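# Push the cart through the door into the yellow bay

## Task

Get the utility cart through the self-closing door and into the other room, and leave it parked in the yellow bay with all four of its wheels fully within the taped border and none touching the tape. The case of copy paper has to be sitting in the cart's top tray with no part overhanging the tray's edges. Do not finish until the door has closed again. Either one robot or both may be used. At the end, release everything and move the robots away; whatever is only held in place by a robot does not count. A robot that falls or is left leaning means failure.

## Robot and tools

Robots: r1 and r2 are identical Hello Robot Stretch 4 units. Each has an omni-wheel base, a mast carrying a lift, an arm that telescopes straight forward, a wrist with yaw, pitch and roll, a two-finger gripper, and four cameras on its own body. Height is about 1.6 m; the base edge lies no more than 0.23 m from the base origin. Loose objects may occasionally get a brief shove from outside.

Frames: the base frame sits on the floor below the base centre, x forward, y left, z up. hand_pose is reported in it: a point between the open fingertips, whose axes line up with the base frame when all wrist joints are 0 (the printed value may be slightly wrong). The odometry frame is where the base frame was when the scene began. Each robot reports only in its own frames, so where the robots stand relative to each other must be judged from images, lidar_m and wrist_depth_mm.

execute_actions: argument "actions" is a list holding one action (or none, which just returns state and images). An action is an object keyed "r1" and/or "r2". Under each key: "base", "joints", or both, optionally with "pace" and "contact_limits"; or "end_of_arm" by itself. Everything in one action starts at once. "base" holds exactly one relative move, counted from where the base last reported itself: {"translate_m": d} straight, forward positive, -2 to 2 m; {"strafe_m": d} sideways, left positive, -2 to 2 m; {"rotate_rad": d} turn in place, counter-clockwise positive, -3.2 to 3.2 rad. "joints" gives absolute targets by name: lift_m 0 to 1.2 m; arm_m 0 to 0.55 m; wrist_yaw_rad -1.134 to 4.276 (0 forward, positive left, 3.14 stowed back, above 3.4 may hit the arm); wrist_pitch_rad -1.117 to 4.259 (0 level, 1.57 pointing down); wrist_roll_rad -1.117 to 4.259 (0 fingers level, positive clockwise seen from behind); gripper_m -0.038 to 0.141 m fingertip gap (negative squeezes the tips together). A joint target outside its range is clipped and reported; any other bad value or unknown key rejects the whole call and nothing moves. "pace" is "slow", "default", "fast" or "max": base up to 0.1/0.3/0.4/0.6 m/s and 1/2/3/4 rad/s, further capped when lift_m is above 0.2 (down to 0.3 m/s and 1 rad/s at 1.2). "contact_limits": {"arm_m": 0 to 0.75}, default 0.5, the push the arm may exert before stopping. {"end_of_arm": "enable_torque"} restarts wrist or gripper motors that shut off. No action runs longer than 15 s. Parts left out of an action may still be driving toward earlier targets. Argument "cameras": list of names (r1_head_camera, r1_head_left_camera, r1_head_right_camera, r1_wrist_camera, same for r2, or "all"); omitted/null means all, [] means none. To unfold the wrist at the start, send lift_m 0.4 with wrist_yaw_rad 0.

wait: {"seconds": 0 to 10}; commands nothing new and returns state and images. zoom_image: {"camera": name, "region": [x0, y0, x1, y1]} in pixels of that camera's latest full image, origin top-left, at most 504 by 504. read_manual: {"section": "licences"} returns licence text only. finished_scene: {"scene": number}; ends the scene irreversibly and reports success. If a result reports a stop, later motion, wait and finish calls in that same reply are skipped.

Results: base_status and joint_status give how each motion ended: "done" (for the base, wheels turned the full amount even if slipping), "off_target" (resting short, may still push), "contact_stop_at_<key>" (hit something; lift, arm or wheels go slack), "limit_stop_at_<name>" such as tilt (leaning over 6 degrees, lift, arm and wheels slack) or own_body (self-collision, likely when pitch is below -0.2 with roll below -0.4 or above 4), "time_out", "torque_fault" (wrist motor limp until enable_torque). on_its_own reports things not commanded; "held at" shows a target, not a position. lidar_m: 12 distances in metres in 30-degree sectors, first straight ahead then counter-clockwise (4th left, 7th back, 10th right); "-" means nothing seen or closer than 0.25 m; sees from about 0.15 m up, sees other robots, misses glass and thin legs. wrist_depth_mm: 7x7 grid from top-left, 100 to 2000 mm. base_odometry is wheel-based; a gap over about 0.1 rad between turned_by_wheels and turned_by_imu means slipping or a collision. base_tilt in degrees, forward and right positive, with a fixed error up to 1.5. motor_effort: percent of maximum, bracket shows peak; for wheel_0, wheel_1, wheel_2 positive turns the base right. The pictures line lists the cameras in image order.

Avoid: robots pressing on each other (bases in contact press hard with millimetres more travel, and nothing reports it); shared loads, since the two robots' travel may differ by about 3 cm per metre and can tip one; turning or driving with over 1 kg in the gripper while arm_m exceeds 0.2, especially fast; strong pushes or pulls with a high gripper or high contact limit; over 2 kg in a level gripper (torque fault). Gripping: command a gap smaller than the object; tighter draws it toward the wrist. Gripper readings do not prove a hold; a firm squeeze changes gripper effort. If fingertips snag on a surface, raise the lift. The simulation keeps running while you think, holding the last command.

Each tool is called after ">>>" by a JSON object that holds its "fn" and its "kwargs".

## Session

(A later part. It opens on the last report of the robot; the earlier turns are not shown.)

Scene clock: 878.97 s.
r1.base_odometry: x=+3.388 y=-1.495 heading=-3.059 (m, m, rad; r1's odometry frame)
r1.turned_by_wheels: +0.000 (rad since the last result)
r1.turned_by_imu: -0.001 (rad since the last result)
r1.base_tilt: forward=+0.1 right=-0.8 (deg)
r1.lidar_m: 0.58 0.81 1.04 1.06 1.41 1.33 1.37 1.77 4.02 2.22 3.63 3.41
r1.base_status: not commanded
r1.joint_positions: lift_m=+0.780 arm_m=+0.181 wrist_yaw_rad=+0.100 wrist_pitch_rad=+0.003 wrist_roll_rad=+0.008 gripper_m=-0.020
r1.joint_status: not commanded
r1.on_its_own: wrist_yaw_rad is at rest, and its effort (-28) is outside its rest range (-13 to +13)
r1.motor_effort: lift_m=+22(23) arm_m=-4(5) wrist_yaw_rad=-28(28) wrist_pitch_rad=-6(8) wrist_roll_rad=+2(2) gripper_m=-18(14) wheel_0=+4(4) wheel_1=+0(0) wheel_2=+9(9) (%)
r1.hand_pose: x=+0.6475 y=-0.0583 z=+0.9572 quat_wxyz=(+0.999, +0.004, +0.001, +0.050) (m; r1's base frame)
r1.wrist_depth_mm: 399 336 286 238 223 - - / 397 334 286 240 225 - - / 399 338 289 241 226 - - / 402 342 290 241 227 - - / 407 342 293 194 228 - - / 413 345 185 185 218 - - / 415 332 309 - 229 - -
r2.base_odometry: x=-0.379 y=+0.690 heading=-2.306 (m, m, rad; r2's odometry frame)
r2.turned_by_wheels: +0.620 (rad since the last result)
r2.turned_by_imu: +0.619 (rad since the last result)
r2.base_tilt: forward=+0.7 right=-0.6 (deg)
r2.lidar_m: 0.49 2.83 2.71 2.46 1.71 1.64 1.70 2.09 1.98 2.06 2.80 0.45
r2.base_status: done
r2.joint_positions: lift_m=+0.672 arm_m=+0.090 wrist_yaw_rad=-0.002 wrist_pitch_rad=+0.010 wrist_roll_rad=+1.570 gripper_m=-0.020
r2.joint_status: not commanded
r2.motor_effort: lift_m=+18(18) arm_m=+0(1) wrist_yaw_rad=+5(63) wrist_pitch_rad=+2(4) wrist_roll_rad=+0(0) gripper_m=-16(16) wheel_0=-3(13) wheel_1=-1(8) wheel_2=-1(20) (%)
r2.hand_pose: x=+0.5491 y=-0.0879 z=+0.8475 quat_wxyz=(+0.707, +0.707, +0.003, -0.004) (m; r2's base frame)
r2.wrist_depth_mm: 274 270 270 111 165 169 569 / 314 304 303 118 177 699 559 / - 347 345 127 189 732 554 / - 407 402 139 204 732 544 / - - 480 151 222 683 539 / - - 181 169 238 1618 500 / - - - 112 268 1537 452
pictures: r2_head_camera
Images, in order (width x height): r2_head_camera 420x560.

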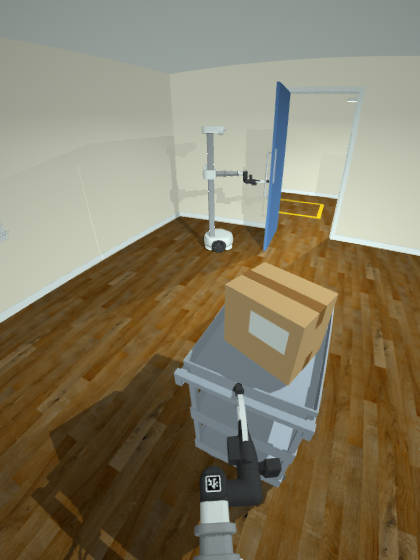

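>>> {"fn": "execute_actions", "kwargs": {"actions": [{"r2": {"base": {"strafe_m": -0.6}}}], "cameras": []}}

>>> {"fn": "execute_actions", "kwargs": {"actions": [{"r2": {"base": {"rotate_rad": 0.55}, "pace": "slow"}}], "cameras": ["r2_head_camera"]}}

Scene clock: 889.50 s.
r1.base_odometry: x=+3.388 y=-1.495 heading=-3.059 (m, m, rad; r1's odometry frame)
r1.turned_by_wheels: +0.000 (rad since the last result)
r1.turned_by_imu: -0.001 (rad since the last result)
r1.base_tilt: forward=+0.3 right=-0.8 (deg)
r1.lidar_m: 0.59 0.81 1.03 1.06 1.39 1.32 1.36 1.77 4.03 2.21 2.47 3.41
r1.base_status: not commanded
r1.joint_positions: lift_m=+0.780 arm_m=+0.181 wrist_yaw_rad=+0.100 wrist_pitch_rad=+0.003 wrist_roll_rad=+0.008 gripper_m=-0.020
r1.joint_status: not commanded
r1.on_its_own: wrist_yaw_rad is at rest, and its effort (-28) is outside its rest range (-13 to +13)
r1.motor_effort: lift_m=+23(23) arm_m=-4(4) wrist_yaw_rad=-28(28) wrist_pitch_rad=-6(8) wrist_roll_rad=+2(1) gripper_m=-16(16) wheel_0=+4(4) wheel_1=+0(0) wheel_2=+9(9) (%)
r1.hand_pose: x=+0.6475 y=-0.0583 z=+0.9572 quat_wxyz=(+0.999, +0.004, +0.001, +0.050) (m; r1's base frame)
r1.wrist_depth_mm: 399 336 285 237 224 - - / 402 338 287 240 224 - - / 402 338 287 240 226 - - / 404 338 290 241 228 - - / 407 342 290 194 229 - - / 410 345 185 185 216 - - / 418 330 309 - 229 - -
r2.base_odometry: x=-0.824 y=+1.092 heading=-2.306 (m, m, rad; r2's odometry frame)
r2.turned_by_wheels: +0.001 (rad since the last result)
r2.turned_by_imu: +0.005 (rad since the last result)
r2.base_tilt: forward=+0.5 right=-0.9 (deg)
r2.lidar_m: 0.41 0.43 3.24 2.82 2.04 1.91 2.02 1.50 1.45 1.52 2.04 0.52
r2.base_status: done
r2.joint_positions: lift_m=+0.672 arm_m=+0.090 wrist_yaw_rad=+0.007 wrist_pitch_rad=+0.010 wrist_roll_rad=+1.570 gripper_m=-0.020
r2.joint_status: not commanded
r2.on_its_own: wrist_yaw_rad is at rest, and its effort (-21) is outside its rest range (-13 to +13)
r2.motor_effort: lift_m=+18(19) arm_m=+0(0) wrist_yaw_rad=-21(33) wrist_pitch_rad=+4(5) wrist_roll_rad=+2(1) gripper_m=-14(16) wheel_0=+2(16) wheel_1=+2(8) wheel_2=+3(6) (%)
r2.hand_pose: x=+0.5499 y=-0.0854 z=+0.8474 quat_wxyz=(+0.707, +0.707, +0.006, -0.001) (m; r2's base frame)
r2.wrist_depth_mm: - - - 287 - 1661 1255 / - - - 228 307 334 330 / - - - 213 287 1708 496 / - 373 375 199 266 1618 525 / - 368 370 186 250 750 535 / - 364 183 176 236 741 530 / - 362 364 112 216 683 512
pictures: none
No camera images: the call's "cameras" was empty. Leave "cameras" out to get every camera's image.

Scene clock: 891.27 s.
r1.base_odometry: x=+3.388 y=-1.495 heading=-3.059 (m, m, rad; r1's odometry frame)
r1.turned_by_wheels: +0.000 (rad since the last result)
r1.turned_by_imu: +0.000 (rad since the last result)
r1.base_tilt: forward=+0.3 right=-0.9 (deg)
r1.lidar_m: 0.59 0.79 1.03 1.06 1.38 1.32 1.34 1.75 4.03 2.24 3.64 3.40
r1.base_status: not commanded
r1.joint_positions: lift_m=+0.780 arm_m=+0.181 wrist_yaw_rad=+0.100 wrist_pitch_rad=+0.003 wrist_roll_rad=+0.008 gripper_m=-0.020
r1.joint_status: not commanded
r1.on_its_own: wrist_yaw_rad is at rest, and its effort (-28) is outside its rest range (-13 to +13)
r1.motor_effort: lift_m=+23(22) arm_m=-5(5) wrist_yaw_rad=-28(28) wrist_pitch_rad=-7(7) wrist_roll_rad=+2(2) gripper_m=-15(15) wheel_0=+4(4) wheel_1=+0(0) wheel_2=+9(9) (%)
r1.hand_pose: x=+0.6475 y=-0.0583 z=+0.9572 quat_wxyz=(+0.999, +0.004, +0.001, +0.050) (m; r1's base frame)
r1.wrist_depth_mm: 399 336 286 239 223 - - / 399 334 287 239 225 - - / 399 340 287 242 226 - - / 404 338 290 242 228 - - / 410 342 293 195 228 - - / 413 343 184 185 217 - - / 418 334 307 - 229 - -
r2.base_odometry: x=-0.824 y=+1.092 heading=-1.756 (m, m, rad; r2's odometry frame)
r2.turned_by_wheels: +0.549 (rad since the last result)
r2.turned_by_imu: +0.550 (rad since the last result)
r2.base_tilt: forward=+0.5 right=-0.6 (deg)
r2.lidar_m: 0.52 3.21 2.77 2.03 1.92 2.01 1.50 1.45 1.51 2.11 3.82 0.44
r2.base_status: done
r2.joint_positions: lift_m=+0.672 arm_m=+0.090 wrist_yaw_rad=-0.002 wrist_pitch_rad=+0.010 wrist_roll_rad=+1.570 gripper_m=-0.020
r2.joint_status: not commanded
r2.motor_effort: lift_m=+18(19) arm_m=+1(2) wrist_yaw_rad=+5(53) wrist_pitch_rad=+5(5) wrist_roll_rad=-2(1) gripper_m=-15(17) wheel_0=-4(14) wheel_1=-2(8) wheel_2=-2(17) (%)
r2.hand_pose: x=+0.5490 y=-0.0880 z=+0.8475 quat_wxyz=(+0.707, +0.707, +0.003, -0.004) (m; r2's base frame)
r2.wrist_depth_mm: 272 267 266 105 160 162 559 / 315 304 300 113 172 661 559 / - 353 345 122 186 699 554 / - 418 410 135 202 715 549 / - - - 148 222 1618 539 / - - 181 168 239 1661 488 / - - - 112 274 1499 455
pictures: r2_head_camera
Images, in order (width x height): r2_head_camera 420x560.

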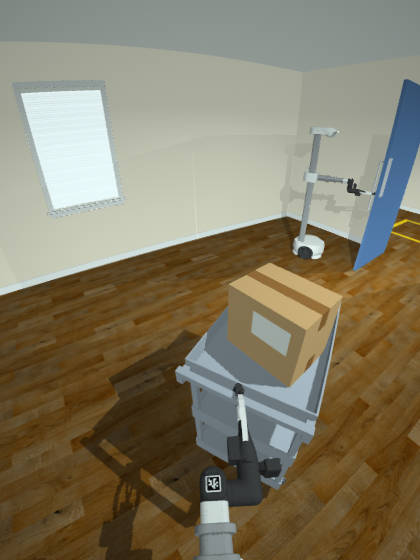

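Repeat twice.

>>> {"fn": "execute_actions", "kwargs": {"actions": [{"r2": {"base": {"strafe_m": -0.65}}}], "cameras": []}}

>>> {"fn": "execute_actions", "kwargs": {"actions": [{"r2": {"base": {"rotate_rad": 0.55}, "pace": "slow"}}], "cameras": []}}

>>> {"fn": "execute_actions", "kwargs": {"actions": [{"r2": {"base": {"strafe_m": -0.65}}}], "cameras": []}}

>>> {"fn": "execute_actions", "kwargs": {"actions": [{"r2": {"base": {"rotate_rad": 0.55}, "pace": "slow"}}], "cameras": ["r2_head_camera"]}}

Scene clock: 899.63 s.
r1.base_odometry: x=+3.388 y=-1.495 heading=-3.059 (m, m, rad; r1's odometry frame)
r1.turned_by_wheels: +0.000 (rad since the last result)
r1.turned_by_imu: -0.001 (rad since the last result)
r1.base_tilt: forward=+0.2 right=-0.9 (deg)
r1.lidar_m: 0.60 0.80 1.03 1.06 1.41 1.32 1.37 1.75 4.02 2.00 2.06 3.40
r1.base_status: not commanded
r1.joint_positions: lift_m=+0.780 arm_m=+0.181 wrist_yaw_rad=+0.100 wrist_pitch_rad=+0.003 wrist_roll_rad=+0.008 gripper_m=-0.020
r1.joint_status: not commanded
r1.on_its_own: wrist_yaw_rad is at rest, and its effort (-27) is outside its rest range (-13 to +13)
r1.motor_effort: lift_m=+23(23) arm_m=-5(5) wrist_yaw_rad=-27(29) wrist_pitch_rad=-7(6) wrist_roll_rad=+2(1) gripper_m=-17(18) wheel_0=+4(4) wheel_1=+0(0) wheel_2=+9(9) (%)
r1.hand_pose: x=+0.6475 y=-0.0583 z=+0.9572 quat_wxyz=(+0.999, +0.004, +0.001, +0.050) (m; r1's base frame)
r1.wrist_depth_mm: 399 336 286 239 224 - - / 397 338 287 240 224 - - / 404 336 289 241 226 - - / 402 340 287 242 227 - - / 410 342 291 195 227 - - / 415 349 185 184 218 - - / 415 332 307 - 229 - -
r2.base_odometry: x=-1.463 y=+1.211 heading=-1.756 (m, m, rad; r2's odometry frame)
r2.turned_by_wheels: +0.000 (rad since the last result)
r2.turned_by_imu: +0.007 (rad since the last result)
r2.base_tilt: forward=+0.6 right=-0.8 (deg)
r2.lidar_m: 0.42 0.45 3.53 2.58 2.49 1.61 1.15 1.12 1.18 1.66 3.27 0.54
r2.base_status: done
r2.joint_positions: lift_m=+0.672 arm_m=+0.090 wrist_yaw_rad=+0.007 wrist_pitch_rad=+0.010 wrist_roll_rad=+1.570 gripper_m=-0.020
r2.joint_status: not commanded
r2.on_its_own: wrist_yaw_rad is at rest, and its effort (-21) is outside its rest range (-13 to +13)
r2.motor_effort: lift_m=+19(18) arm_m=+1(1) wrist_yaw_rad=-21(35) wrist_pitch_rad=+3(6) wrist_roll_rad=+0(0) gripper_m=-15(16) wheel_0=+1(21) wheel_1=+0(9) wheel_2=+2(1) (%)
r2.hand_pose: x=+0.5498 y=-0.0854 z=+0.8475 quat_wxyz=(+0.707, +0.707, +0.006, -0.001) (m; r2's base frame)
r2.wrist_depth_mm: - - - 277 304 310 1138 / - - - 214 287 1618 1182 / - - - 204 271 1708 508 / - 368 370 193 257 715 544 / - 368 370 185 246 759 535 / - 370 183 176 235 732 530 / - 370 373 112 220 683 521
pictures: none
No camera images: the call's "cameras" was empty. Leave "cameras" out to get every camera's image.

Scene clock: 901.40 s.
r1.base_odometry: x=+3.388 y=-1.495 heading=-3.059 (m, m, rad; r1's odometry frame)
r1.turned_by_wheels: +0.000 (rad since the last result)
r1.turned_by_imu: +0.000 (rad since the last result)
r1.base_tilt: forward=+0.1 right=-0.8 (deg)
r1.lidar_m: 0.60 0.81 1.03 1.08 1.38 1.32 1.36 1.74 4.04 2.08 2.26 3.41
r1.base_status: not commanded
r1.joint_positions: lift_m=+0.780 arm_m=+0.181 wrist_yaw_rad=+0.100 wrist_pitch_rad=+0.003 wrist_roll_rad=+0.008 gripper_m=-0.020
r1.joint_status: not commanded
r1.on_its_own: wrist_yaw_rad is at rest, and its effort (-28) is outside its rest range (-13 to +13)
r1.motor_effort: lift_m=+23(23) arm_m=-4(5) wrist_yaw_rad=-28(27) wrist_pitch_rad=-8(7) wrist_roll_rad=+1(2) gripper_m=-19(16) wheel_0=+4(4) wheel_1=+0(0) wheel_2=+9(9) (%)
r1.hand_pose: x=+0.6475 y=-0.0583 z=+0.9572 quat_wxyz=(+0.999, +0.004, +0.001, +0.050) (m; r1's base frame)
r1.wrist_depth_mm: 402 336 286 239 224 - - / 402 336 287 239 225 - - / 402 338 289 241 225 - - / 404 342 291 242 227 - - / 404 342 293 194 228 - - / 410 345 185 185 217 - - / 418 332 309 - 229 1983 -
r2.base_odometry: x=-1.463 y=+1.211 heading=-1.207 (m, m, rad; r2's odometry frame)
r2.turned_by_wheels: +0.549 (rad since the last result)
r2.turned_by_imu: +0.550 (rad since the last result)
r2.base_tilt: forward=+0.5 right=-0.8 (deg)
r2.lidar_m: 0.52 3.48 2.60 2.49 1.55 1.17 1.11 1.19 1.70 3.28 2.84 0.42
r2.base_status: done
r2.joint_positions: lift_m=+0.672 arm_m=+0.090 wrist_yaw_rad=-0.003 wrist_pitch_rad=+0.009 wrist_roll_rad=+1.570 gripper_m=-0.020
r2.joint_status: not commanded
r2.motor_effort: lift_m=+18(19) arm_m=+2(1) wrist_yaw_rad=+6(48) wrist_pitch_rad=+5(7) wrist_roll_rad=+0(1) gripper_m=-17(16) wheel_0=-6(10) wheel_1=-2(6) wheel_2=+0(16) (%)
r2.hand_pose: x=+0.5488 y=-0.0882 z=+0.8476 quat_wxyz=(+0.707, +0.707, +0.002, -0.004) (m; r2's base frame)
r2.wrist_depth_mm: 271 267 265 102 156 158 569 / 314 303 300 110 169 654 564 / - 353 349 119 183 699 554 / - 424 415 132 200 699 549 / - - - 146 220 1661 539 / - - 181 167 240 1618 488 / - - - 112 273 1537 449
pictures: none
No camera images: the call's "cameras" was empty. Leave "cameras" out to get every camera's image.

Scene clock: 904.90 s.
r1.base_odometry: x=+3.388 y=-1.495 heading=-3.059 (m, m, rad; r1's odometry frame)
r1.turned_by_wheels: +0.000 (rad since the last result)
r1.turned_by_imu: +0.000 (rad since the last result)
r1.base_tilt: forward=+0.3 right=-0.9 (deg)
r1.lidar_m: 0.59 0.83 1.04 1.07 1.38 1.33 1.36 1.75 4.04 1.80 1.87 3.41
r1.base_status: not commanded
r1.joint_positions: lift_m=+0.780 arm_m=+0.181 wrist_yaw_rad=+0.100 wrist_pitch_rad=+0.003 wrist_roll_rad=+0.008 gripper_m=-0.020
r1.joint_status: not commanded
r1.on_its_own: wrist_yaw_rad is at rest, and its effort (-28) is outside its rest range (-13 to +13)
r1.motor_effort: lift_m=+23(23) arm_m=-4(4) wrist_yaw_rad=-28(28) wrist_pitch_rad=-7(7) wrist_roll_rad=+1(1) gripper_m=-17(15) wheel_0=+4(4) wheel_1=+0(0) wheel_2=+9(9) (%)
r1.hand_pose: x=+0.6475 y=-0.0583 z=+0.9572 quat_wxyz=(+0.999, +0.004, +0.001, +0.050) (m; r1's base frame)
r1.wrist_depth_mm: 399 334 286 238 224 - - / 397 336 287 239 224 - - / 402 338 289 241 226 - - / 402 340 291 242 229 - - / 407 343 291 194 228 - - / 413 345 185 185 217 - - / 415 330 307 - 229 - -
r2.base_odometry: x=-2.070 y=+0.979 heading=-1.206 (m, m, rad; r2's odometry frame)
r2.turned_by_wheels: +0.001 (rad since the last result)
r2.turned_by_imu: +0.007 (rad since the last result)
r2.base_tilt: forward=+0.6 right=-0.7 (deg)
r2.lidar_m: 0.42 0.47 3.27 3.15 1.57 1.20 1.14 1.21 1.76 2.61 2.30 0.50
r2.base_status: done
r2.joint_positions: lift_m=+0.672 arm_m=+0.090 wrist_yaw_rad=+0.006 wrist_pitch_rad=+0.010 wrist_roll_rad=+1.570 gripper_m=-0.020
r2.joint_status: not commanded
r2.on_its_own: wrist_yaw_rad is at rest, and its effort (-18) is outside its rest range (-13 to +13)
r2.motor_effort: lift_m=+18(18) arm_m=+2(2) wrist_yaw_rad=-18(31) wrist_pitch_rad=+4(5) wrist_roll_rad=+1(0) gripper_m=-16(16) wheel_0=+2(17) wheel_1=+2(4) wheel_2=+4(4) (%)
r2.hand_pose: x=+0.5496 y=-0.0856 z=+0.8475 quat_wxyz=(+0.707, +0.707, +0.006, -0.001) (m; r2's base frame)
r2.wrist_depth_mm: - - - 276 285 296 298 / - - - 205 273 1808 1205 / - - - 196 263 1708 512 / - 366 368 189 253 723 549 / - 370 370 182 243 759 539 / - 375 184 176 235 741 530 / - 382 382 112 223 676 517
pictures: none
No camera images: the call's "cameras" was empty. Leave "cameras" out to get every camera's image.

Scene clock: 906.70 s.
r1.base_odometry: x=+3.388 y=-1.495 heading=-3.059 (m, m, rad; r1's odometry frame)
r1.turned_by_wheels: +0.000 (rad since the last result)
r1.turned_by_imu: +0.000 (rad since the last result)
r1.base_tilt: forward=+0.4 right=-0.7 (deg)
r1.lidar_m: 0.58 0.81 1.04 1.04 1.38 1.32 1.37 1.76 4.04 1.89 2.00 3.40
r1.base_status: not commanded
r1.joint_positions: lift_m=+0.780 arm_m=+0.181 wrist_yaw_rad=+0.100 wrist_pitch_rad=+0.003 wrist_roll_rad=+0.008 gripper_m=-0.020
r1.joint_status: not commanded
r1.on_its_own: wrist_yaw_rad is at rest, and its effort (-28) is outside its rest range (-13 to +13)
r1.motor_effort: lift_m=+23(23) arm_m=-4(5) wrist_yaw_rad=-28(28) wrist_pitch_rad=-9(7) wrist_roll_rad=+2(2) gripper_m=-15(16) wheel_0=+4(4) wheel_1=+0(0) wheel_2=+9(9) (%)
r1.hand_pose: x=+0.6475 y=-0.0583 z=+0.9572 quat_wxyz=(+0.999, +0.004, +0.001, +0.050) (m; r1's base frame)
r1.wrist_depth_mm: 399 334 286 239 223 - - / 397 336 287 240 225 - - / 402 338 289 240 226 - - / 402 340 290 242 227 - - / 407 343 293 195 228 - - / 410 347 185 185 218 - - / 415 332 307 - 229 - -
r2.base_odometry: x=-2.070 y=+0.979 heading=-0.657 (m, m, rad; r2's odometry frame)
r2.turned_by_wheels: +0.549 (rad since the last result)
r2.turned_by_imu: +0.550 (rad since the last result)
r2.base_tilt: forward=+0.5 right=-0.7 (deg)
r2.lidar_m: 0.53 3.23 3.15 1.59 1.17 1.15 1.21 1.83 2.63 2.32 2.52 0.41
r2.base_status: done
r2.joint_positions: lift_m=+0.672 arm_m=+0.090 wrist_yaw_rad=-0.001 wrist_pitch_rad=+0.009 wrist_roll_rad=+1.570 gripper_m=-0.020
r2.joint_status: not commanded
r2.motor_effort: lift_m=+18(18) arm_m=+3(2) wrist_yaw_rad=+5(43) wrist_pitch_rad=+6(6) wrist_roll_rad=-1(1) gripper_m=-15(19) wheel_0=-4(13) wheel_1=-3(3) wheel_2=-1(11) (%)
r2.hand_pose: x=+0.5488 y=-0.0878 z=+0.8476 quat_wxyz=(+0.707, +0.707, +0.003, -0.004) (m; r2's base frame)
r2.wrist_depth_mm: 266 260 259 - 144 144 564 / 317 304 301 - 158 163 559 / - 364 357 107 174 654 554 / - 469 436 119 193 654 549 / - - - 137 218 1661 530 / - - 181 163 241 1618 480 / - - - 112 289 1499 442
pictures: r2_head_camera
Images, in order (width x height): r2_head_camera 420x560.

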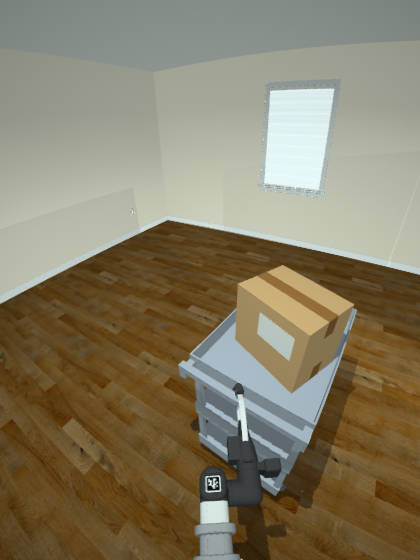

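>>> {"fn": "execute_actions", "kwargs": {"actions": [{"r2": {"base": {"strafe_m": -0.72}}}], "cameras": []}}

>>> {"fn": "execute_actions", "kwargs": {"actions": [{"r2": {"base": {"rotate_rad": 0.52}, "pace": "slow"}}], "cameras": []}}

>>> {"fn": "execute_actions", "kwargs": {"actions": [{"r2": {"base": {"strafe_m": -0.7}}}], "cameras": []}}

>>> {"fn": "execute_actions", "kwargs": {"actions": [{"r2": {"base": {"rotate_rad": 0.45}, "pace": "slow"}}], "cameras": ["r2_head_camera", "r1_head_right_camera"]}}

Scene clock: 917.33 s.
r1.base_odometry: x=+3.388 y=-1.495 heading=-3.059 (m, m, rad; r1's odometry frame)
r1.turned_by_wheels: +0.000 (rad since the last result)
r1.turned_by_imu: -0.001 (rad since the last result)
r1.base_tilt: forward=+0.2 right=-0.8 (deg)
r1.lidar_m: 0.58 0.81 1.02 1.07 1.38 1.32 1.37 1.76 4.03 1.62 1.57 3.41
r1.base_status: not commanded
r1.joint_positions: lift_m=+0.780 arm_m=+0.181 wrist_yaw_rad=+0.100 wrist_pitch_rad=+0.003 wrist_roll_rad=+0.008 gripper_m=-0.020
r1.joint_status: not commanded
r1.on_its_own: wrist_yaw_rad is at rest, and its effort (-28) is outside its rest range (-13 to +13)
r1.motor_effort: lift_m=+23(23) arm_m=-4(4) wrist_yaw_rad=-28(29) wrist_pitch_rad=-7(8) wrist_roll_rad=+2(1) gripper_m=-18(18) wheel_0=+4(4) wheel_1=+0(0) wheel_2=+9(9) (%)
r1.hand_pose: x=+0.6475 y=-0.0583 z=+0.9572 quat_wxyz=(+0.999, +0.004, +0.001, +0.050) (m; r1's base frame)
r1.wrist_depth_mm: 402 336 286 239 224 - - / 394 336 287 238 224 - - / 399 338 287 241 225 - - / 404 340 290 242 227 - - / 407 343 291 194 228 - - / 415 345 185 185 218 - - / 421 334 309 - 229 1983 -
r2.base_odometry: x=-2.509 y=+0.408 heading=-0.656 (m, m, rad; r2's odometry frame)
r2.turned_by_wheels: +0.001 (rad since the last result)
r2.turned_by_imu: +0.007 (rad since the last result)
r2.base_tilt: forward=+0.4 right=-0.6 (deg)
r2.lidar_m: 0.39 0.43 3.74 2.09 1.57 1.56 1.68 2.07 2.02 1.62 1.69 0.52
r2.base_status: done
r2.joint_positions: lift_m=+0.672 arm_m=+0.090 wrist_yaw_rad=+0.007 wrist_pitch_rad=+0.010 wrist_roll_rad=+1.570 gripper_m=-0.020
r2.joint_status: not commanded
r2.on_its_own: wrist_yaw_rad is at rest, and its effort (-22) is outside its rest range (-13 to +13)
r2.motor_effort: lift_m=+18(18) arm_m=+2(3) wrist_yaw_rad=-22(32) wrist_pitch_rad=+5(6) wrist_roll_rad=-1(1) gripper_m=-16(18) wheel_0=+1(14) wheel_1=+2(9) wheel_2=+5(4) (%)
r2.hand_pose: x=+0.5496 y=-0.0854 z=+0.8475 quat_wxyz=(+0.707, +0.707, +0.006, -0.001) (m; r2's base frame)
r2.wrist_depth_mm: - - - 274 307 1537 1182 / - - - 218 294 1537 332 / - - - 206 274 1708 500 / - 368 370 195 260 723 544 / - 368 370 185 247 759 535 / - 368 185 176 235 741 530 / - 366 370 112 219 683 517
pictures: none
No camera images: the call's "cameras" was empty. Leave "cameras" out to get every camera's image.

Scene clock: 919.07 s.
r1.base_odometry: x=+3.388 y=-1.495 heading=-3.059 (m, m, rad; r1's odometry frame)
r1.turned_by_wheels: +0.000 (rad since the last result)
r1.turned_by_imu: +0.000 (rad since the last result)
r1.base_tilt: forward=+0.1 right=-0.9 (deg)
r1.lidar_m: 0.58 0.80 1.04 1.08 1.39 1.32 1.37 1.77 4.02 1.76 1.78 3.41
r1.base_status: not commanded
r1.joint_positions: lift_m=+0.780 arm_m=+0.181 wrist_yaw_rad=+0.100 wrist_pitch_rad=+0.003 wrist_roll_rad=+0.008 gripper_m=-0.020
r1.joint_status: not commanded
r1.on_its_own: wrist_yaw_rad is at rest, and its effort (-28) is outside its rest range (-13 to +13)
r1.motor_effort: lift_m=+23(23) arm_m=-4(4) wrist_yaw_rad=-28(28) wrist_pitch_rad=-7(7) wrist_roll_rad=+1(2) gripper_m=-16(14) wheel_0=+4(4) wheel_1=+0(0) wheel_2=+9(9) (%)
r1.hand_pose: x=+0.6475 y=-0.0583 z=+0.9572 quat_wxyz=(+0.999, +0.004, +0.001, +0.050) (m; r1's base frame)
r1.wrist_depth_mm: 399 334 287 238 223 - - / 399 334 287 241 225 - - / 397 340 289 241 226 - - / 404 340 291 242 226 - - / 407 340 290 194 228 - - / 415 347 185 185 218 - - / 421 330 307 - 228 - -
r2.base_odometry: x=-2.509 y=+0.408 heading=-0.137 (m, m, rad; r2's odometry frame)
r2.turned_by_wheels: +0.519 (rad since the last result)
r2.turned_by_imu: +0.520 (rad since the last result)
r2.base_tilt: forward=+0.5 right=-0.8 (deg)
r2.lidar_m: 0.52 3.74 2.11 1.59 1.55 1.66 2.04 2.02 1.61 1.72 3.15 0.43
r2.base_status: done
r2.joint_positions: lift_m=+0.672 arm_m=+0.089 wrist_yaw_rad=-0.003 wrist_pitch_rad=+0.009 wrist_roll_rad=+1.570 gripper_m=-0.020
r2.joint_status: not commanded
r2.motor_effort: lift_m=+18(18) arm_m=+3(3) wrist_yaw_rad=+6(49) wrist_pitch_rad=+4(5) wrist_roll_rad=-1(0) gripper_m=-16(16) wheel_0=-5(13) wheel_1=-2(7) wheel_2=-2(18) (%)
r2.hand_pose: x=+0.5486 y=-0.0882 z=+0.8476 quat_wxyz=(+0.707, +0.707, +0.002, -0.004) (m; r2's base frame)
r2.wrist_depth_mm: 272 268 267 107 162 166 569 / 312 303 303 116 174 668 564 / - 349 345 124 187 699 554 / - 413 407 137 204 723 549 / - - - 150 222 676 539 / - - 181 169 239 1618 496 / - - - 112 270 1499 459
pictures: none
No camera images: the call's "cameras" was empty. Leave "cameras" out to get every camera's image.

Scene clock: 922.73 s.
r1.base_odometry: x=+3.388 y=-1.495 heading=-3.059 (m, m, rad; r1's odometry frame)
r1.turned_by_wheels: +0.000 (rad since the last result)
r1.turned_by_imu: +0.000 (rad since the last result)
r1.base_tilt: forward=+0.2 right=-1.0 (deg)
r1.lidar_m: 0.61 0.81 1.03 1.07 1.38 1.32 1.38 1.77 4.04 1.29 1.18 3.40
r1.base_status: not commanded
r1.joint_positions: lift_m=+0.780 arm_m=+0.181 wrist_yaw_rad=+0.100 wrist_pitch_rad=+0.003 wrist_roll_rad=+0.008 gripper_m=-0.020
r1.joint_status: not commanded
r1.on_its_own: wrist_yaw_rad is at rest, and its effort (-28) is outside its rest range (-13 to +13)
r1.motor_effort: lift_m=+23(23) arm_m=-4(4) wrist_yaw_rad=-28(28) wrist_pitch_rad=-7(8) wrist_roll_rad=+1(1) gripper_m=-13(17) wheel_0=+4(4) wheel_1=+0(0) wheel_2=+9(9) (%)
r1.hand_pose: x=+0.6475 y=-0.0583 z=+0.9572 quat_wxyz=(+0.999, +0.004, +0.001, +0.050) (m; r1's base frame)
r1.wrist_depth_mm: 397 338 286 238 224 - - / 399 336 287 240 224 - - / 402 338 287 240 225 - - / 404 340 289 243 227 - - / 407 343 291 194 228 - - / 410 343 185 185 217 - - / 418 332 310 - 229 - -
r2.base_odometry: x=-2.604 y=-0.285 heading=-0.136 (m, m, rad; r2's odometry frame)
r2.turned_by_wheels: +0.001 (rad since the last result)
r2.turned_by_imu: +0.009 (rad since the last result)
r2.base_tilt: forward=+0.7 right=-0.9 (deg)
r2.lidar_m: 0.38 0.42 2.92 2.23 2.19 2.27 1.73 1.74 0.95 1.15 2.50 0.55
r2.base_status: done
r2.joint_positions: lift_m=+0.672 arm_m=+0.089 wrist_yaw_rad=+0.007 wrist_pitch_rad=+0.010 wrist_roll_rad=+1.570 gripper_m=-0.020
r2.joint_status: not commanded
r2.on_its_own: wrist_yaw_rad is at rest, and its effort (-18) is outside its rest range (-13 to +13)
r2.motor_effort: lift_m=+18(18) arm_m=+3(3) wrist_yaw_rad=-18(33) wrist_pitch_rad=+5(5) wrist_roll_rad=+1(0) gripper_m=-14(15) wheel_0=+3(18) wheel_1=+1(9) wheel_2=+5(4) (%)
r2.hand_pose: x=+0.5495 y=-0.0853 z=+0.8475 quat_wxyz=(+0.707, +0.707, +0.006, -0.001) (m; r2's base frame)
r2.wrist_depth_mm: - - - 283 - 1808 1281 / - - - 253 340 349 1118 / - - - 228 309 1756 1182 / - - - 207 282 1708 512 / - 368 373 190 256 707 539 / - 359 183 176 237 741 525 / - 347 351 112 211 683 517
pictures: none
No camera images: the call's "cameras" was empty. Leave "cameras" out to get every camera's image.

Scene clock: 924.37 s.
r1.base_odometry: x=+3.388 y=-1.495 heading=-3.059 (m, m, rad; r1's odometry frame)
r1.turned_by_wheels: +0.000 (rad since the last result)
r1.turned_by_imu: +0.000 (rad since the last result)
r1.base_tilt: forward=+0.3 right=-0.7 (deg)
r1.lidar_m: 0.59 0.81 1.02 1.07 1.39 1.33 1.36 1.75 4.05 1.43 1.16 3.41
r1.base_status: not commanded
r1.joint_positions: lift_m=+0.780 arm_m=+0.181 wrist_yaw_rad=+0.100 wrist_pitch_rad=+0.003 wrist_roll_rad=+0.008 gripper_m=-0.020
r1.joint_status: not commanded
r1.on_its_own: wrist_yaw_rad is at rest, and its effort (-28) is outside its rest range (-13 to +13)
r1.motor_effort: lift_m=+23(23) arm_m=-4(4) wrist_yaw_rad=-28(28) wrist_pitch_rad=-6(8) wrist_roll_rad=+2(1) gripper_m=-19(17) wheel_0=+4(4) wheel_1=+1(0) wheel_2=+9(9) (%)
r1.hand_pose: x=+0.6475 y=-0.0583 z=+0.9572 quat_wxyz=(+0.999, +0.004, +0.001, +0.050) (m; r1's base frame)
r1.wrist_depth_mm: 399 334 286 238 224 - - / 397 334 289 239 225 - - / 402 338 289 240 226 - - / 402 340 290 241 228 - - / 404 342 291 195 228 - - / 415 347 185 185 218 - - / 418 332 309 - 229 1983 -
r2.base_odometry: x=-2.604 y=-0.285 heading=+0.313 (m, m, rad; r2's odometry frame)
r2.turned_by_wheels: +0.449 (rad since the last result)
r2.turned_by_imu: +0.449 (rad since the last result)
r2.base_tilt: forward=+0.5 right=-0.7 (deg)
r2.lidar_m: 0.48 3.12 2.28 2.17 2.27 1.79 1.72 0.98 1.10 2.51 2.64 0.48
r2.base_status: done
r2.joint_positions: lift_m=+0.672 arm_m=+0.089 wrist_yaw_rad=-0.003 wrist_pitch_rad=+0.009 wrist_roll_rad=+1.570 gripper_m=-0.020
r2.joint_status: not commanded
r2.motor_effort: lift_m=+18(18) arm_m=+4(3) wrist_yaw_rad=+7(61) wrist_pitch_rad=+5(8) wrist_roll_rad=+0(1) gripper_m=-15(17) wheel_0=-4(13) wheel_1=-3(8) wheel_2=-2(16) (%)
r2.hand_pose: x=+0.5485 y=-0.0883 z=+0.8476 quat_wxyz=(+0.707, +0.707, +0.002, -0.004) (m; r2's base frame)
r2.wrist_depth_mm: - 375 404 144 199 1576 530 / 317 312 312 148 206 741 559 / - 340 340 154 213 788 554 / - 375 370 160 221 768 549 / - 413 410 166 229 759 544 / - 462 183 173 235 691 530 / - - - 112 246 1464 496
pictures: r1_head_right_camera, r2_head_camera
Images, in order (width x height): r1_head_right_camera 420x672, r2_head_camera 420x560.

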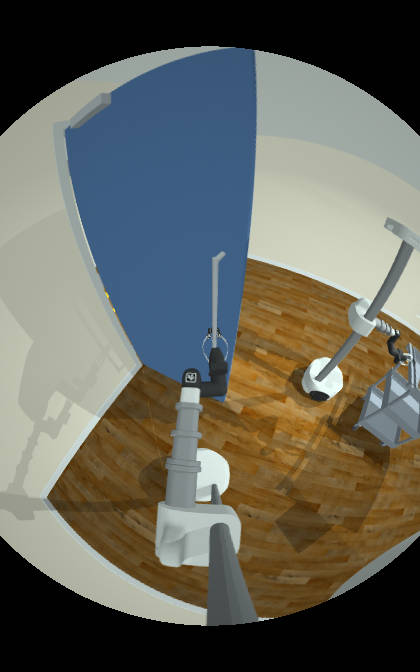

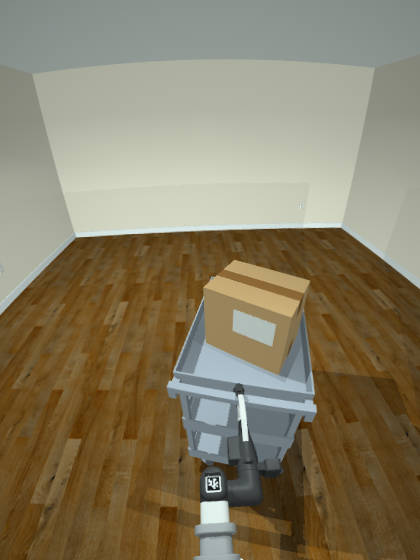

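>>> {"fn": "execute_actions", "kwargs": {"actions": [{"r2": {"base": {"strafe_m": -0.09}, "pace": "slow"}}], "cameras": []}}

>>> {"fn": "execute_actions", "kwargs": {"actions": [{"r2": {"base": {"translate_m": -0.8}}}], "cameras": ["r2_head_camera", "r2_head_right_camera"]}}

Scene clock: 939.63 s.
r1.base_odometry: x=+3.388 y=-1.495 heading=-3.059 (m, m, rad; r1's odometry frame)
r1.turned_by_wheels: +0.000 (rad since the last result)
r1.turned_by_imu: -0.001 (rad since the last result)
r1.base_tilt: forward=+0.1 right=-0.8 (deg)
r1.lidar_m: 0.59 0.81 1.04 1.07 1.40 1.33 1.37 1.78 4.04 1.40 1.09 3.41
r1.base_status: not commanded
r1.joint_positions: lift_m=+0.780 arm_m=+0.181 wrist_yaw_rad=+0.100 wrist_pitch_rad=+0.003 wrist_roll_rad=+0.008 gripper_m=-0.020
r1.joint_status: not commanded
r1.on_its_own: wrist_yaw_rad is at rest, and its effort (-28) is outside its rest range (-13 to +13)
r1.motor_effort: lift_m=+23(23) arm_m=-5(4) wrist_yaw_rad=-28(28) wrist_pitch_rad=-7(8) wrist_roll_rad=+1(2) gripper_m=-17(16) wheel_0=+4(4) wheel_1=+0(0) wheel_2=+9(9) (%)
r1.hand_pose: x=+0.6475 y=-0.0583 z=+0.9572 quat_wxyz=(+0.999, +0.004, +0.001, +0.050) (m; r1's base frame)
r1.wrist_depth_mm: 402 336 287 237 224 - - / 399 336 287 240 224 - - / 399 336 287 241 226 - - / 402 340 290 243 227 - - / 407 342 291 195 228 - - / 413 345 185 184 218 - - / 415 332 307 - 229 1983 -
r2.base_odometry: x=-2.576 y=-0.371 heading=+0.314 (m, m, rad; r2's odometry frame)
r2.turned_by_wheels: +0.001 (rad since the last result)
r2.turned_by_imu: +0.003 (rad since the last result)
r2.base_tilt: forward=+0.6 right=-0.6 (deg)
r2.lidar_m: 0.48 3.24 2.38 2.26 2.37 1.77 1.74 0.91 1.03 2.44 2.54 0.50
r2.base_status: done
r2.joint_positions: lift_m=+0.672 arm_m=+0.089 wrist_yaw_rad=+0.006 wrist_pitch_rad=+0.009 wrist_roll_rad=+1.570 gripper_m=-0.020
r2.joint_status: not commanded
r2.on_its_own: wrist_yaw_rad is at rest, and its effort (-19) is outside its rest range (-13 to +13)
r2.motor_effort: lift_m=+18(19) arm_m=+3(4) wrist_yaw_rad=-19(21) wrist_pitch_rad=+5(6) wrist_roll_rad=+0(0) gripper_m=-14(17) wheel_0=+6(10) wheel_1=+0(6) wheel_2=+2(4) (%)
r2.hand_pose: x=+0.5493 y=-0.0857 z=+0.8476 quat_wxyz=(+0.707, +0.707, +0.005, -0.001) (m; r2's base frame)
r2.wrist_depth_mm: - - - 158 215 1808 1229 / - 327 327 161 220 778 535 / - 340 340 163 224 788 554 / - 366 366 167 227 768 549 / - 397 394 170 233 759 539 / - 424 183 174 235 723 530 / - - - 112 239 640 521
pictures: none
No camera images: the call's "cameras" was empty. Leave "cameras" out to get every camera's image.

Scene clock: 943.80 s.
r1.base_odometry: x=+3.388 y=-1.495 heading=-3.059 (m, m, rad; r1's odometry frame)
r1.turned_by_wheels: +0.000 (rad since the last result)
r1.turned_by_imu: -0.001 (rad since the last result)
r1.base_tilt: forward=+0.0 right=-0.9 (deg)
r1.lidar_m: 0.58 0.80 1.05 1.05 1.38 1.32 1.35 1.74 4.01 1.21 0.87 0.91
r1.base_status: not commanded
r1.joint_positions: lift_m=+0.780 arm_m=+0.181 wrist_yaw_rad=+0.100 wrist_pitch_rad=+0.003 wrist_roll_rad=+0.008 gripper_m=-0.020
r1.joint_status: not commanded
r1.on_its_own: wrist_yaw_rad is at rest, and its effort (-28) is outside its rest range (-13 to +13)
r1.motor_effort: lift_m=+23(23) arm_m=-4(5) wrist_yaw_rad=-28(28) wrist_pitch_rad=-7(7) wrist_roll_rad=+1(1) gripper_m=-17(21) wheel_0=+4(4) wheel_1=+0(1) wheel_2=+9(9) (%)
r1.hand_pose: x=+0.6475 y=-0.0583 z=+0.9572 quat_wxyz=(+0.999, +0.004, +0.001, +0.050) (m; r1's base frame)
r1.wrist_depth_mm: 399 336 287 238 224 - - / 402 336 287 240 224 - - / 402 338 289 241 226 - - / 402 340 289 242 227 615 - / 407 342 293 194 229 603 585 / 413 347 185 185 216 - - / 418 332 309 - 228 - -
r2.base_odometry: x=-3.337 y=-0.618 heading=+0.314 (m, m, rad; r2's odometry frame)
r2.turned_by_wheels: +0.000 (rad since the last result)
r2.turned_by_imu: +0.003 (rad since the last result)
r2.base_tilt: forward=+0.3 right=-0.7 (deg)
r2.lidar_m: 0.47 3.25 2.39 2.25 1.28 0.95 3.95 0.66 0.45 0.41 1.00 0.52
r2.base_status: done
r2.joint_positions: lift_m=+0.672 arm_m=+0.089 wrist_yaw_rad=+0.001 wrist_pitch_rad=+0.010 wrist_roll_rad=+1.570 gripper_m=-0.020
r2.joint_status: not commanded
r2.motor_effort: lift_m=+19(18) arm_m=+3(4) wrist_yaw_rad=-4(21) wrist_pitch_rad=+5(7) wrist_roll_rad=+0(0) gripper_m=-13(18) wheel_0=-1(7) wheel_1=-1(6) wheel_2=+2(16) (%)
r2.hand_pose: x=+0.5490 y=-0.0870 z=+0.8475 quat_wxyz=(+0.707, +0.707, +0.004, -0.003) (m; r2's base frame)
r2.wrist_depth_mm: - - - 174 235 1808 1255 / - 469 525 174 235 1808 530 / - 347 347 174 235 759 554 / - 364 364 173 235 778 544 / - 384 384 174 235 759 539 / - 402 184 174 235 732 525 / - 421 430 112 235 640 517
pictures: r2_head_camera, r2_head_right_camera
Images, in order (width x height): r2_head_camera 420x560, r2_head_right_camera 420x672.

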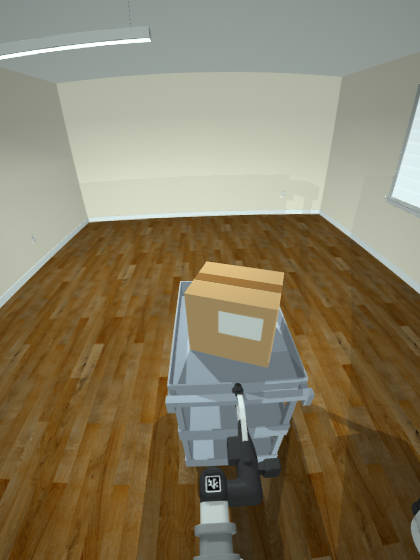

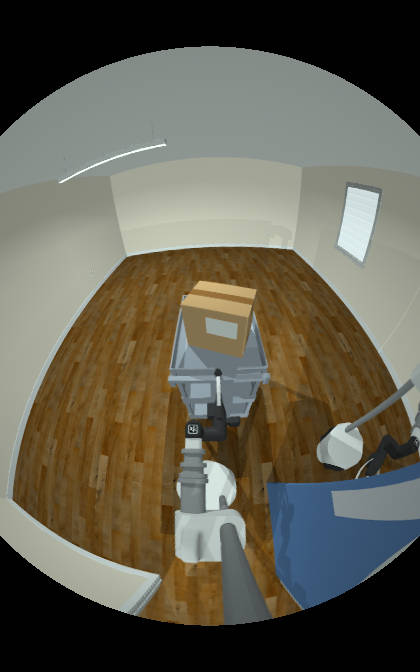

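>>> {"fn": "execute_actions", "kwargs": {"actions": [{"r1": {"base": {"translate_m": -0.05}, "joints": {"wrist_yaw_rad": 0.14}, "pace": "slow"}, "r2": {"base": {"translate_m": -0.4}, "pace": "slow"}}], "cameras": ["r2_head_left_camera", "r2_head_right_camera"]}}

Scene clock: 955.73 s.
r1.base_odometry: x=+3.438 y=-1.491 heading=-3.058 (m, m, rad; r1's odometry frame)
r1.turned_by_wheels: +0.002 (rad since the last result)
r1.turned_by_imu: +0.001 (rad since the last result)
r1.base_tilt: forward=+0.0 right=-0.8 (deg)
r1.lidar_m: 0.60 0.84 1.05 1.07 1.37 1.29 1.33 1.70 3.90 4.82 0.88 0.83
r1.base_status: done
r1.joint_positions: lift_m=+0.780 arm_m=+0.181 wrist_yaw_rad=+0.159 wrist_pitch_rad=+0.003 wrist_roll_rad=+0.008 gripper_m=-0.020
r1.joint_status: all done
r1.on_its_own: wrist_yaw_rad is at rest, and its effort (-56) is outside its rest range (-13 to +13)
r1.motor_effort: lift_m=+23(23) arm_m=-4(4) wrist_yaw_rad=-56(57) wrist_pitch_rad=-7(7) wrist_roll_rad=+1(1) gripper_m=-21(18) wheel_0=+6(9) wheel_1=+0(7) wheel_2=+17(18) (%)
r1.hand_pose: x=+0.6504 y=-0.0405 z=+0.9572 quat_wxyz=(+0.997, +0.004, +0.002, +0.080) (m; r1's base frame)
r1.wrist_depth_mm: 512 384 306 236 217 219 - / 504 387 304 237 219 - - / 512 384 306 239 220 - - / 512 384 307 241 220 - - / 517 392 309 207 221 585 - / 525 392 186 185 209 574 - / 530 370 332 - 222 - -
r2.base_odometry: x=-3.717 y=-0.741 heading=+0.314 (m, m, rad; r2's odometry frame)
r2.turned_by_wheels: +0.000 (rad since the last result)
r2.turned_by_imu: +0.004 (rad since the last result)
r2.base_tilt: forward=+0.7 right=-0.7 (deg)
r2.lidar_m: 0.47 3.25 2.32 2.04 0.72 0.62 3.54 0.69 0.49 0.42 0.47 0.51
r2.base_status: done
r2.joint_positions: lift_m=+0.672 arm_m=+0.089 wrist_yaw_rad=+0.002 wrist_pitch_rad=+0.010 wrist_roll_rad=+1.570 gripper_m=-0.020
r2.joint_status: not commanded
r2.motor_effort: lift_m=+18(18) arm_m=+3(3) wrist_yaw_rad=-7(8) wrist_pitch_rad=+5(4) wrist_roll_rad=+0(1) gripper_m=-18(17) wheel_0=-2(4) wheel_1=-2(7) wheel_2=+3(13) (%)
r2.hand_pose: x=+0.5491 y=-0.0867 z=+0.8475 quat_wxyz=(+0.707, +0.707, +0.004, -0.003) (m; r2's base frame)
r2.wrist_depth_mm: - - - 174 235 1808 1281 / - 473 535 174 234 1808 535 / - 345 345 174 235 759 554 / - 364 364 173 234 768 544 / - 384 384 174 236 759 535 / - 402 184 174 236 732 525 / - 424 427 112 235 640 521
pictures: r2_head_left_camera, r2_head_right_camera
Images, in order (width x height): r2_head_left_camera 420x672, r2_head_right_camera 420x672.

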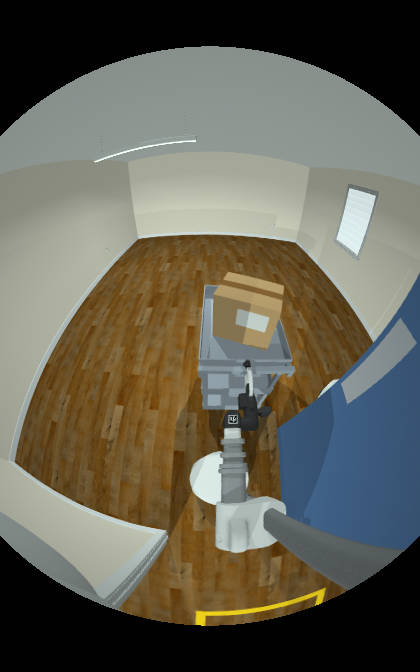

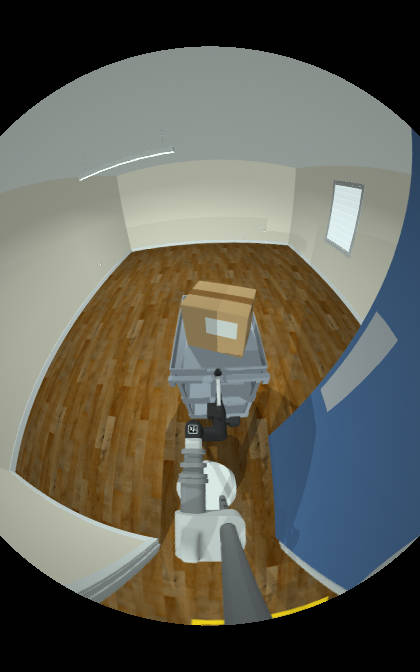

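>>> {"fn": "execute_actions", "kwargs": {"actions": [{"r1": {"joints": {"wrist_yaw_rad": 0.175}}, "r2": {"base": {"strafe_m": 0.04}, "pace": "slow"}}], "cameras": []}}

>>> {"fn": "execute_actions", "kwargs": {"actions": [{"r2": {"base": {"translate_m": -0.5}, "pace": "slow"}}], "cameras": ["r2_head_camera", "r2_head_right_camera"]}}

Scene clock: 965.33 s.
r1.base_odometry: x=+3.438 y=-1.491 heading=-3.058 (m, m, rad; r1's odometry frame)
r1.turned_by_wheels: -0.001 (rad since the last result)
r1.turned_by_imu: -0.001 (rad since the last result)
r1.base_tilt: forward=+0.2 right=-0.7 (deg)
r1.lidar_m: 0.60 0.83 1.06 1.09 1.39 1.26 1.33 1.70 3.91 4.80 0.90 0.86
r1.base_status: not commanded
r1.joint_positions: lift_m=+0.780 arm_m=+0.181 wrist_yaw_rad=+0.185 wrist_pitch_rad=+0.003 wrist_roll_rad=+0.008 gripper_m=-0.020
r1.joint_status: all done
r1.on_its_own: wrist_yaw_rad is at rest, and its effort (-29) is outside its rest range (-13 to +13)
r1.motor_effort: lift_m=+23(23) arm_m=-5(4) wrist_yaw_rad=-29(54) wrist_pitch_rad=-7(6) wrist_roll_rad=+2(1) gripper_m=-17(23) wheel_0=+5(6) wheel_1=+0(0) wheel_2=+10(16) (%)
r1.hand_pose: x=+0.6514 y=-0.0329 z=+0.9572 quat_wxyz=(+0.996, +0.004, +0.002, +0.092) (m; r1's base frame)
r1.wrist_depth_mm: 535 399 310 239 218 201 - / 535 397 312 240 220 202 - / 539 397 312 241 221 206 - / 530 399 314 244 223 215 - / 539 402 317 194 222 597 - / 554 410 185 185 209 597 - / 564 382 338 - 224 1983 -
r2.base_odometry: x=-3.729 y=-0.703 heading=+0.314 (m, m, rad; r2's odometry frame)
r2.turned_by_wheels: +0.000 (rad since the last result)
r2.turned_by_imu: +0.001 (rad since the last result)
r2.base_tilt: forward=+0.6 right=-0.6 (deg)
r2.lidar_m: 0.48 3.18 2.33 2.02 0.71 0.59 3.51 0.80 0.53 0.50 0.53 0.51
r2.base_status: done
r2.joint_positions: lift_m=+0.672 arm_m=+0.089 wrist_yaw_rad=-0.006 wrist_pitch_rad=+0.010 wrist_roll_rad=+1.570 gripper_m=-0.020
r2.joint_status: not commanded
r2.on_its_own: wrist_yaw_rad is at rest, and its effort (+16) is outside its rest range (-13 to +13)
r2.motor_effort: lift_m=+19(18) arm_m=+3(3) wrist_yaw_rad=+16(17) wrist_pitch_rad=+5(5) wrist_roll_rad=+0(1) gripper_m=-16(17) wheel_0=-5(11) wheel_1=+1(8) wheel_2=-1(3) (%)
r2.hand_pose: x=+0.5484 y=-0.0890 z=+0.8475 quat_wxyz=(+0.707, +0.707, +0.001, -0.005) (m; r2's base frame)
r2.wrist_depth_mm: - - - 168 228 1808 1229 / - 362 402 169 229 1661 535 / - 343 345 170 231 788 554 / - 364 366 171 232 778 544 / - 387 387 173 234 759 535 / - 407 184 174 235 741 530 / - 436 439 112 236 627 521
pictures: none
No camera images: the call's "cameras" was empty. Leave "cameras" out to get every camera's image.

Scene clock: 971.60 s.
r1.base_odometry: x=+3.438 y=-1.491 heading=-3.058 (m, m, rad; r1's odometry frame)
r1.turned_by_wheels: +0.000 (rad since the last result)
r1.turned_by_imu: -0.001 (rad since the last result)
r1.base_tilt: forward=+0.2 right=-0.8 (deg)
r1.lidar_m: 0.59 0.84 1.04 1.10 1.38 1.28 1.32 1.71 3.91 4.81 3.68 0.83
r1.base_status: not commanded
r1.joint_positions: lift_m=+0.780 arm_m=+0.181 wrist_yaw_rad=+0.185 wrist_pitch_rad=+0.003 wrist_roll_rad=+0.008 gripper_m=-0.020
r1.joint_status: not commanded
r1.on_its_own: wrist_yaw_rad is at rest, and its effort (-29) is outside its rest range (-13 to +13)
r1.motor_effort: lift_m=+23(23) arm_m=-4(5) wrist_yaw_rad=-29(29) wrist_pitch_rad=-8(7) wrist_roll_rad=+1(2) gripper_m=-16(18) wheel_0=+5(5) wheel_1=+0(0) wheel_2=+10(10) (%)
r1.hand_pose: x=+0.6514 y=-0.0329 z=+0.9572 quat_wxyz=(+0.996, +0.004, +0.002, +0.092) (m; r1's base frame)
r1.wrist_depth_mm: 535 397 312 239 219 202 - / 535 397 309 240 221 203 - / 530 402 314 241 221 206 - / 535 399 312 243 223 215 512 / 539 404 315 195 222 436 525 / 549 410 185 185 210 397 525 / 554 379 340 - 224 387 370
r2.base_odometry: x=-4.205 y=-0.858 heading=+0.315 (m, m, rad; r2's odometry frame)
r2.turned_by_wheels: +0.001 (rad since the last result)
r2.turned_by_imu: +0.007 (rad since the last result)
r2.base_tilt: forward=+0.6 right=-0.8 (deg)
r2.lidar_m: 0.46 3.18 2.32 0.30 0.33 3.07 2.97 3.10 0.61 0.47 0.55 0.51
r2.base_status: done
r2.joint_positions: lift_m=+0.672 arm_m=+0.089 wrist_yaw_rad=+0.008 wrist_pitch_rad=+0.010 wrist_roll_rad=+1.570 gripper_m=-0.020
r2.joint_status: not commanded
r2.on_its_own: wrist_yaw_rad is at rest, and its effort (-23) is outside its rest range (-13 to +13)
r2.motor_effort: lift_m=+18(18) arm_m=+3(3) wrist_yaw_rad=-23(27) wrist_pitch_rad=+6(7) wrist_roll_rad=-1(0) gripper_m=-15(18) wheel_0=+3(7) wheel_1=+0(5) wheel_2=+7(13) (%)
r2.hand_pose: x=+0.5496 y=-0.0851 z=+0.8475 quat_wxyz=(+0.707, +0.707, +0.006, -0.001) (m; r2's base frame)
r2.wrist_depth_mm: - - - 165 224 1808 1255 / - 342 373 167 226 1576 525 / - 343 343 168 229 788 554 / - 364 364 170 231 768 544 / - 392 389 172 233 750 535 / - 413 184 174 236 732 530 / - 439 445 112 237 640 517
pictures: r2_head_camera, r2_head_right_camera
Images, in order (width x height): r2_head_camera 420x560, r2_head_right_camera 420x672.

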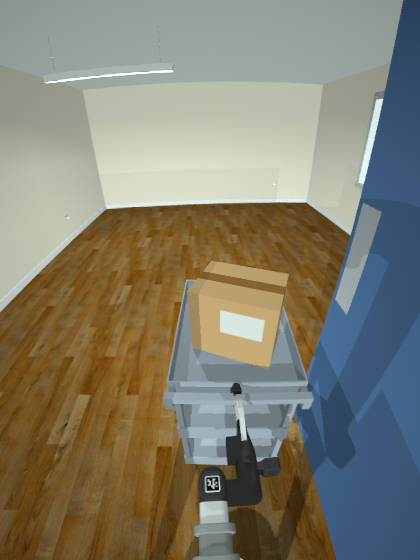

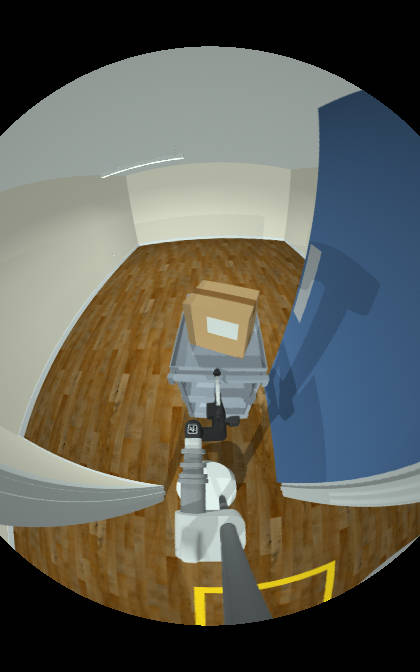

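>>> {"fn": "execute_actions", "kwargs": {"actions": [{"r2": {"base": {"translate_m": -0.75}}}], "cameras": ["r2_head_camera", "r2_head_right_camera"]}}

Scene clock: 979.50 s.
r1.base_odometry: x=+3.438 y=-1.491 heading=-3.058 (m, m, rad; r1's odometry frame)
r1.turned_by_wheels: +0.000 (rad since the last result)
r1.turned_by_imu: -0.001 (rad since the last result)
r1.base_tilt: forward=+0.4 right=-0.9 (deg)
r1.lidar_m: 0.59 0.84 1.05 1.06 1.37 1.28 1.32 1.70 3.92 4.84 3.68 3.46
r1.base_status: not commanded
r1.joint_positions: lift_m=+0.780 arm_m=+0.181 wrist_yaw_rad=+0.185 wrist_pitch_rad=+0.003 wrist_roll_rad=+0.008 gripper_m=-0.020
r1.joint_status: not commanded
r1.on_its_own: wrist_yaw_rad is at rest, and its effort (-29) is outside its rest range (-13 to +13)
r1.motor_effort: lift_m=+23(23) arm_m=-4(4) wrist_yaw_rad=-29(29) wrist_pitch_rad=-6(7) wrist_roll_rad=+1(1) gripper_m=-17(16) wheel_0=+5(5) wheel_1=+0(0) wheel_2=+10(10) (%)
r1.hand_pose: x=+0.6514 y=-0.0329 z=+0.9572 quat_wxyz=(+0.996, +0.004, +0.002, +0.092) (m; r1's base frame)
r1.wrist_depth_mm: 530 397 312 238 218 201 - / 530 397 310 240 220 203 - / 525 399 310 241 221 206 - / 539 399 314 242 222 216 - / 539 402 314 194 222 - - / 549 407 186 185 209 - - / 554 382 342 - 224 1983 -
r2.base_odometry: x=-4.918 y=-1.090 heading=+0.315 (m, m, rad; r2's odometry frame)
r2.turned_by_wheels: +0.001 (rad since the last result)
r2.turned_by_imu: +0.009 (rad since the last result)
r2.base_tilt: forward=+0.4 right=-0.7 (deg)
r2.lidar_m: 0.47 0.53 0.83 2.23 2.35 2.27 2.18 2.31 2.58 2.23 0.81 0.48
r2.base_status: done
r2.joint_positions: lift_m=+0.672 arm_m=+0.089 wrist_yaw_rad=+0.006 wrist_pitch_rad=+0.010 wrist_roll_rad=+1.570 gripper_m=-0.020
r2.joint_status: not commanded
r2.on_its_own: wrist_yaw_rad is at rest, and its effort (-18) is outside its rest range (-13 to +13)
r2.motor_effort: lift_m=+18(18) arm_m=+3(3) wrist_yaw_rad=-18(29) wrist_pitch_rad=+5(5) wrist_roll_rad=+0(0) gripper_m=-15(19) wheel_0=+3(2) wheel_1=+2(0) wheel_2=+2(16) (%)
r2.hand_pose: x=+0.5494 y=-0.0856 z=+0.8475 quat_wxyz=(+0.707, +0.707, +0.006, -0.001) (m; r2's base frame)
r2.wrist_depth_mm: 1042 960 931 169 228 842 809 / - 379 424 170 230 1098 535 / - 343 345 170 231 788 554 / - 364 364 172 233 768 544 / - 387 387 173 234 759 539 / - 410 184 174 235 741 530 / - 430 439 112 236 634 521
pictures: r2_head_camera, r2_head_right_camera
Images, in order (width x height): r2_head_camera 420x560, r2_head_right_camera 420x672.

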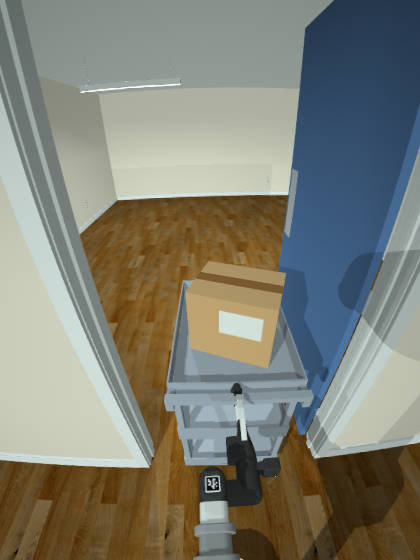

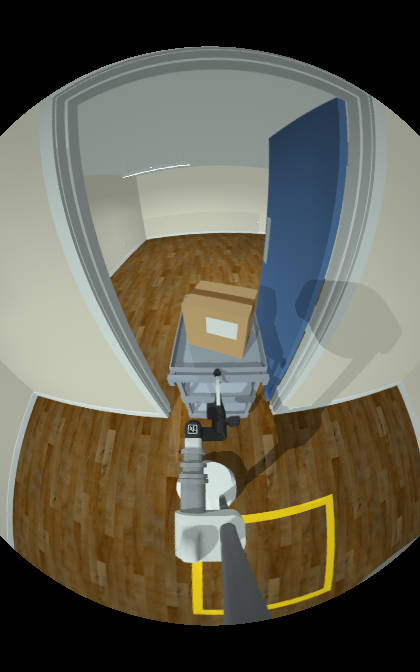

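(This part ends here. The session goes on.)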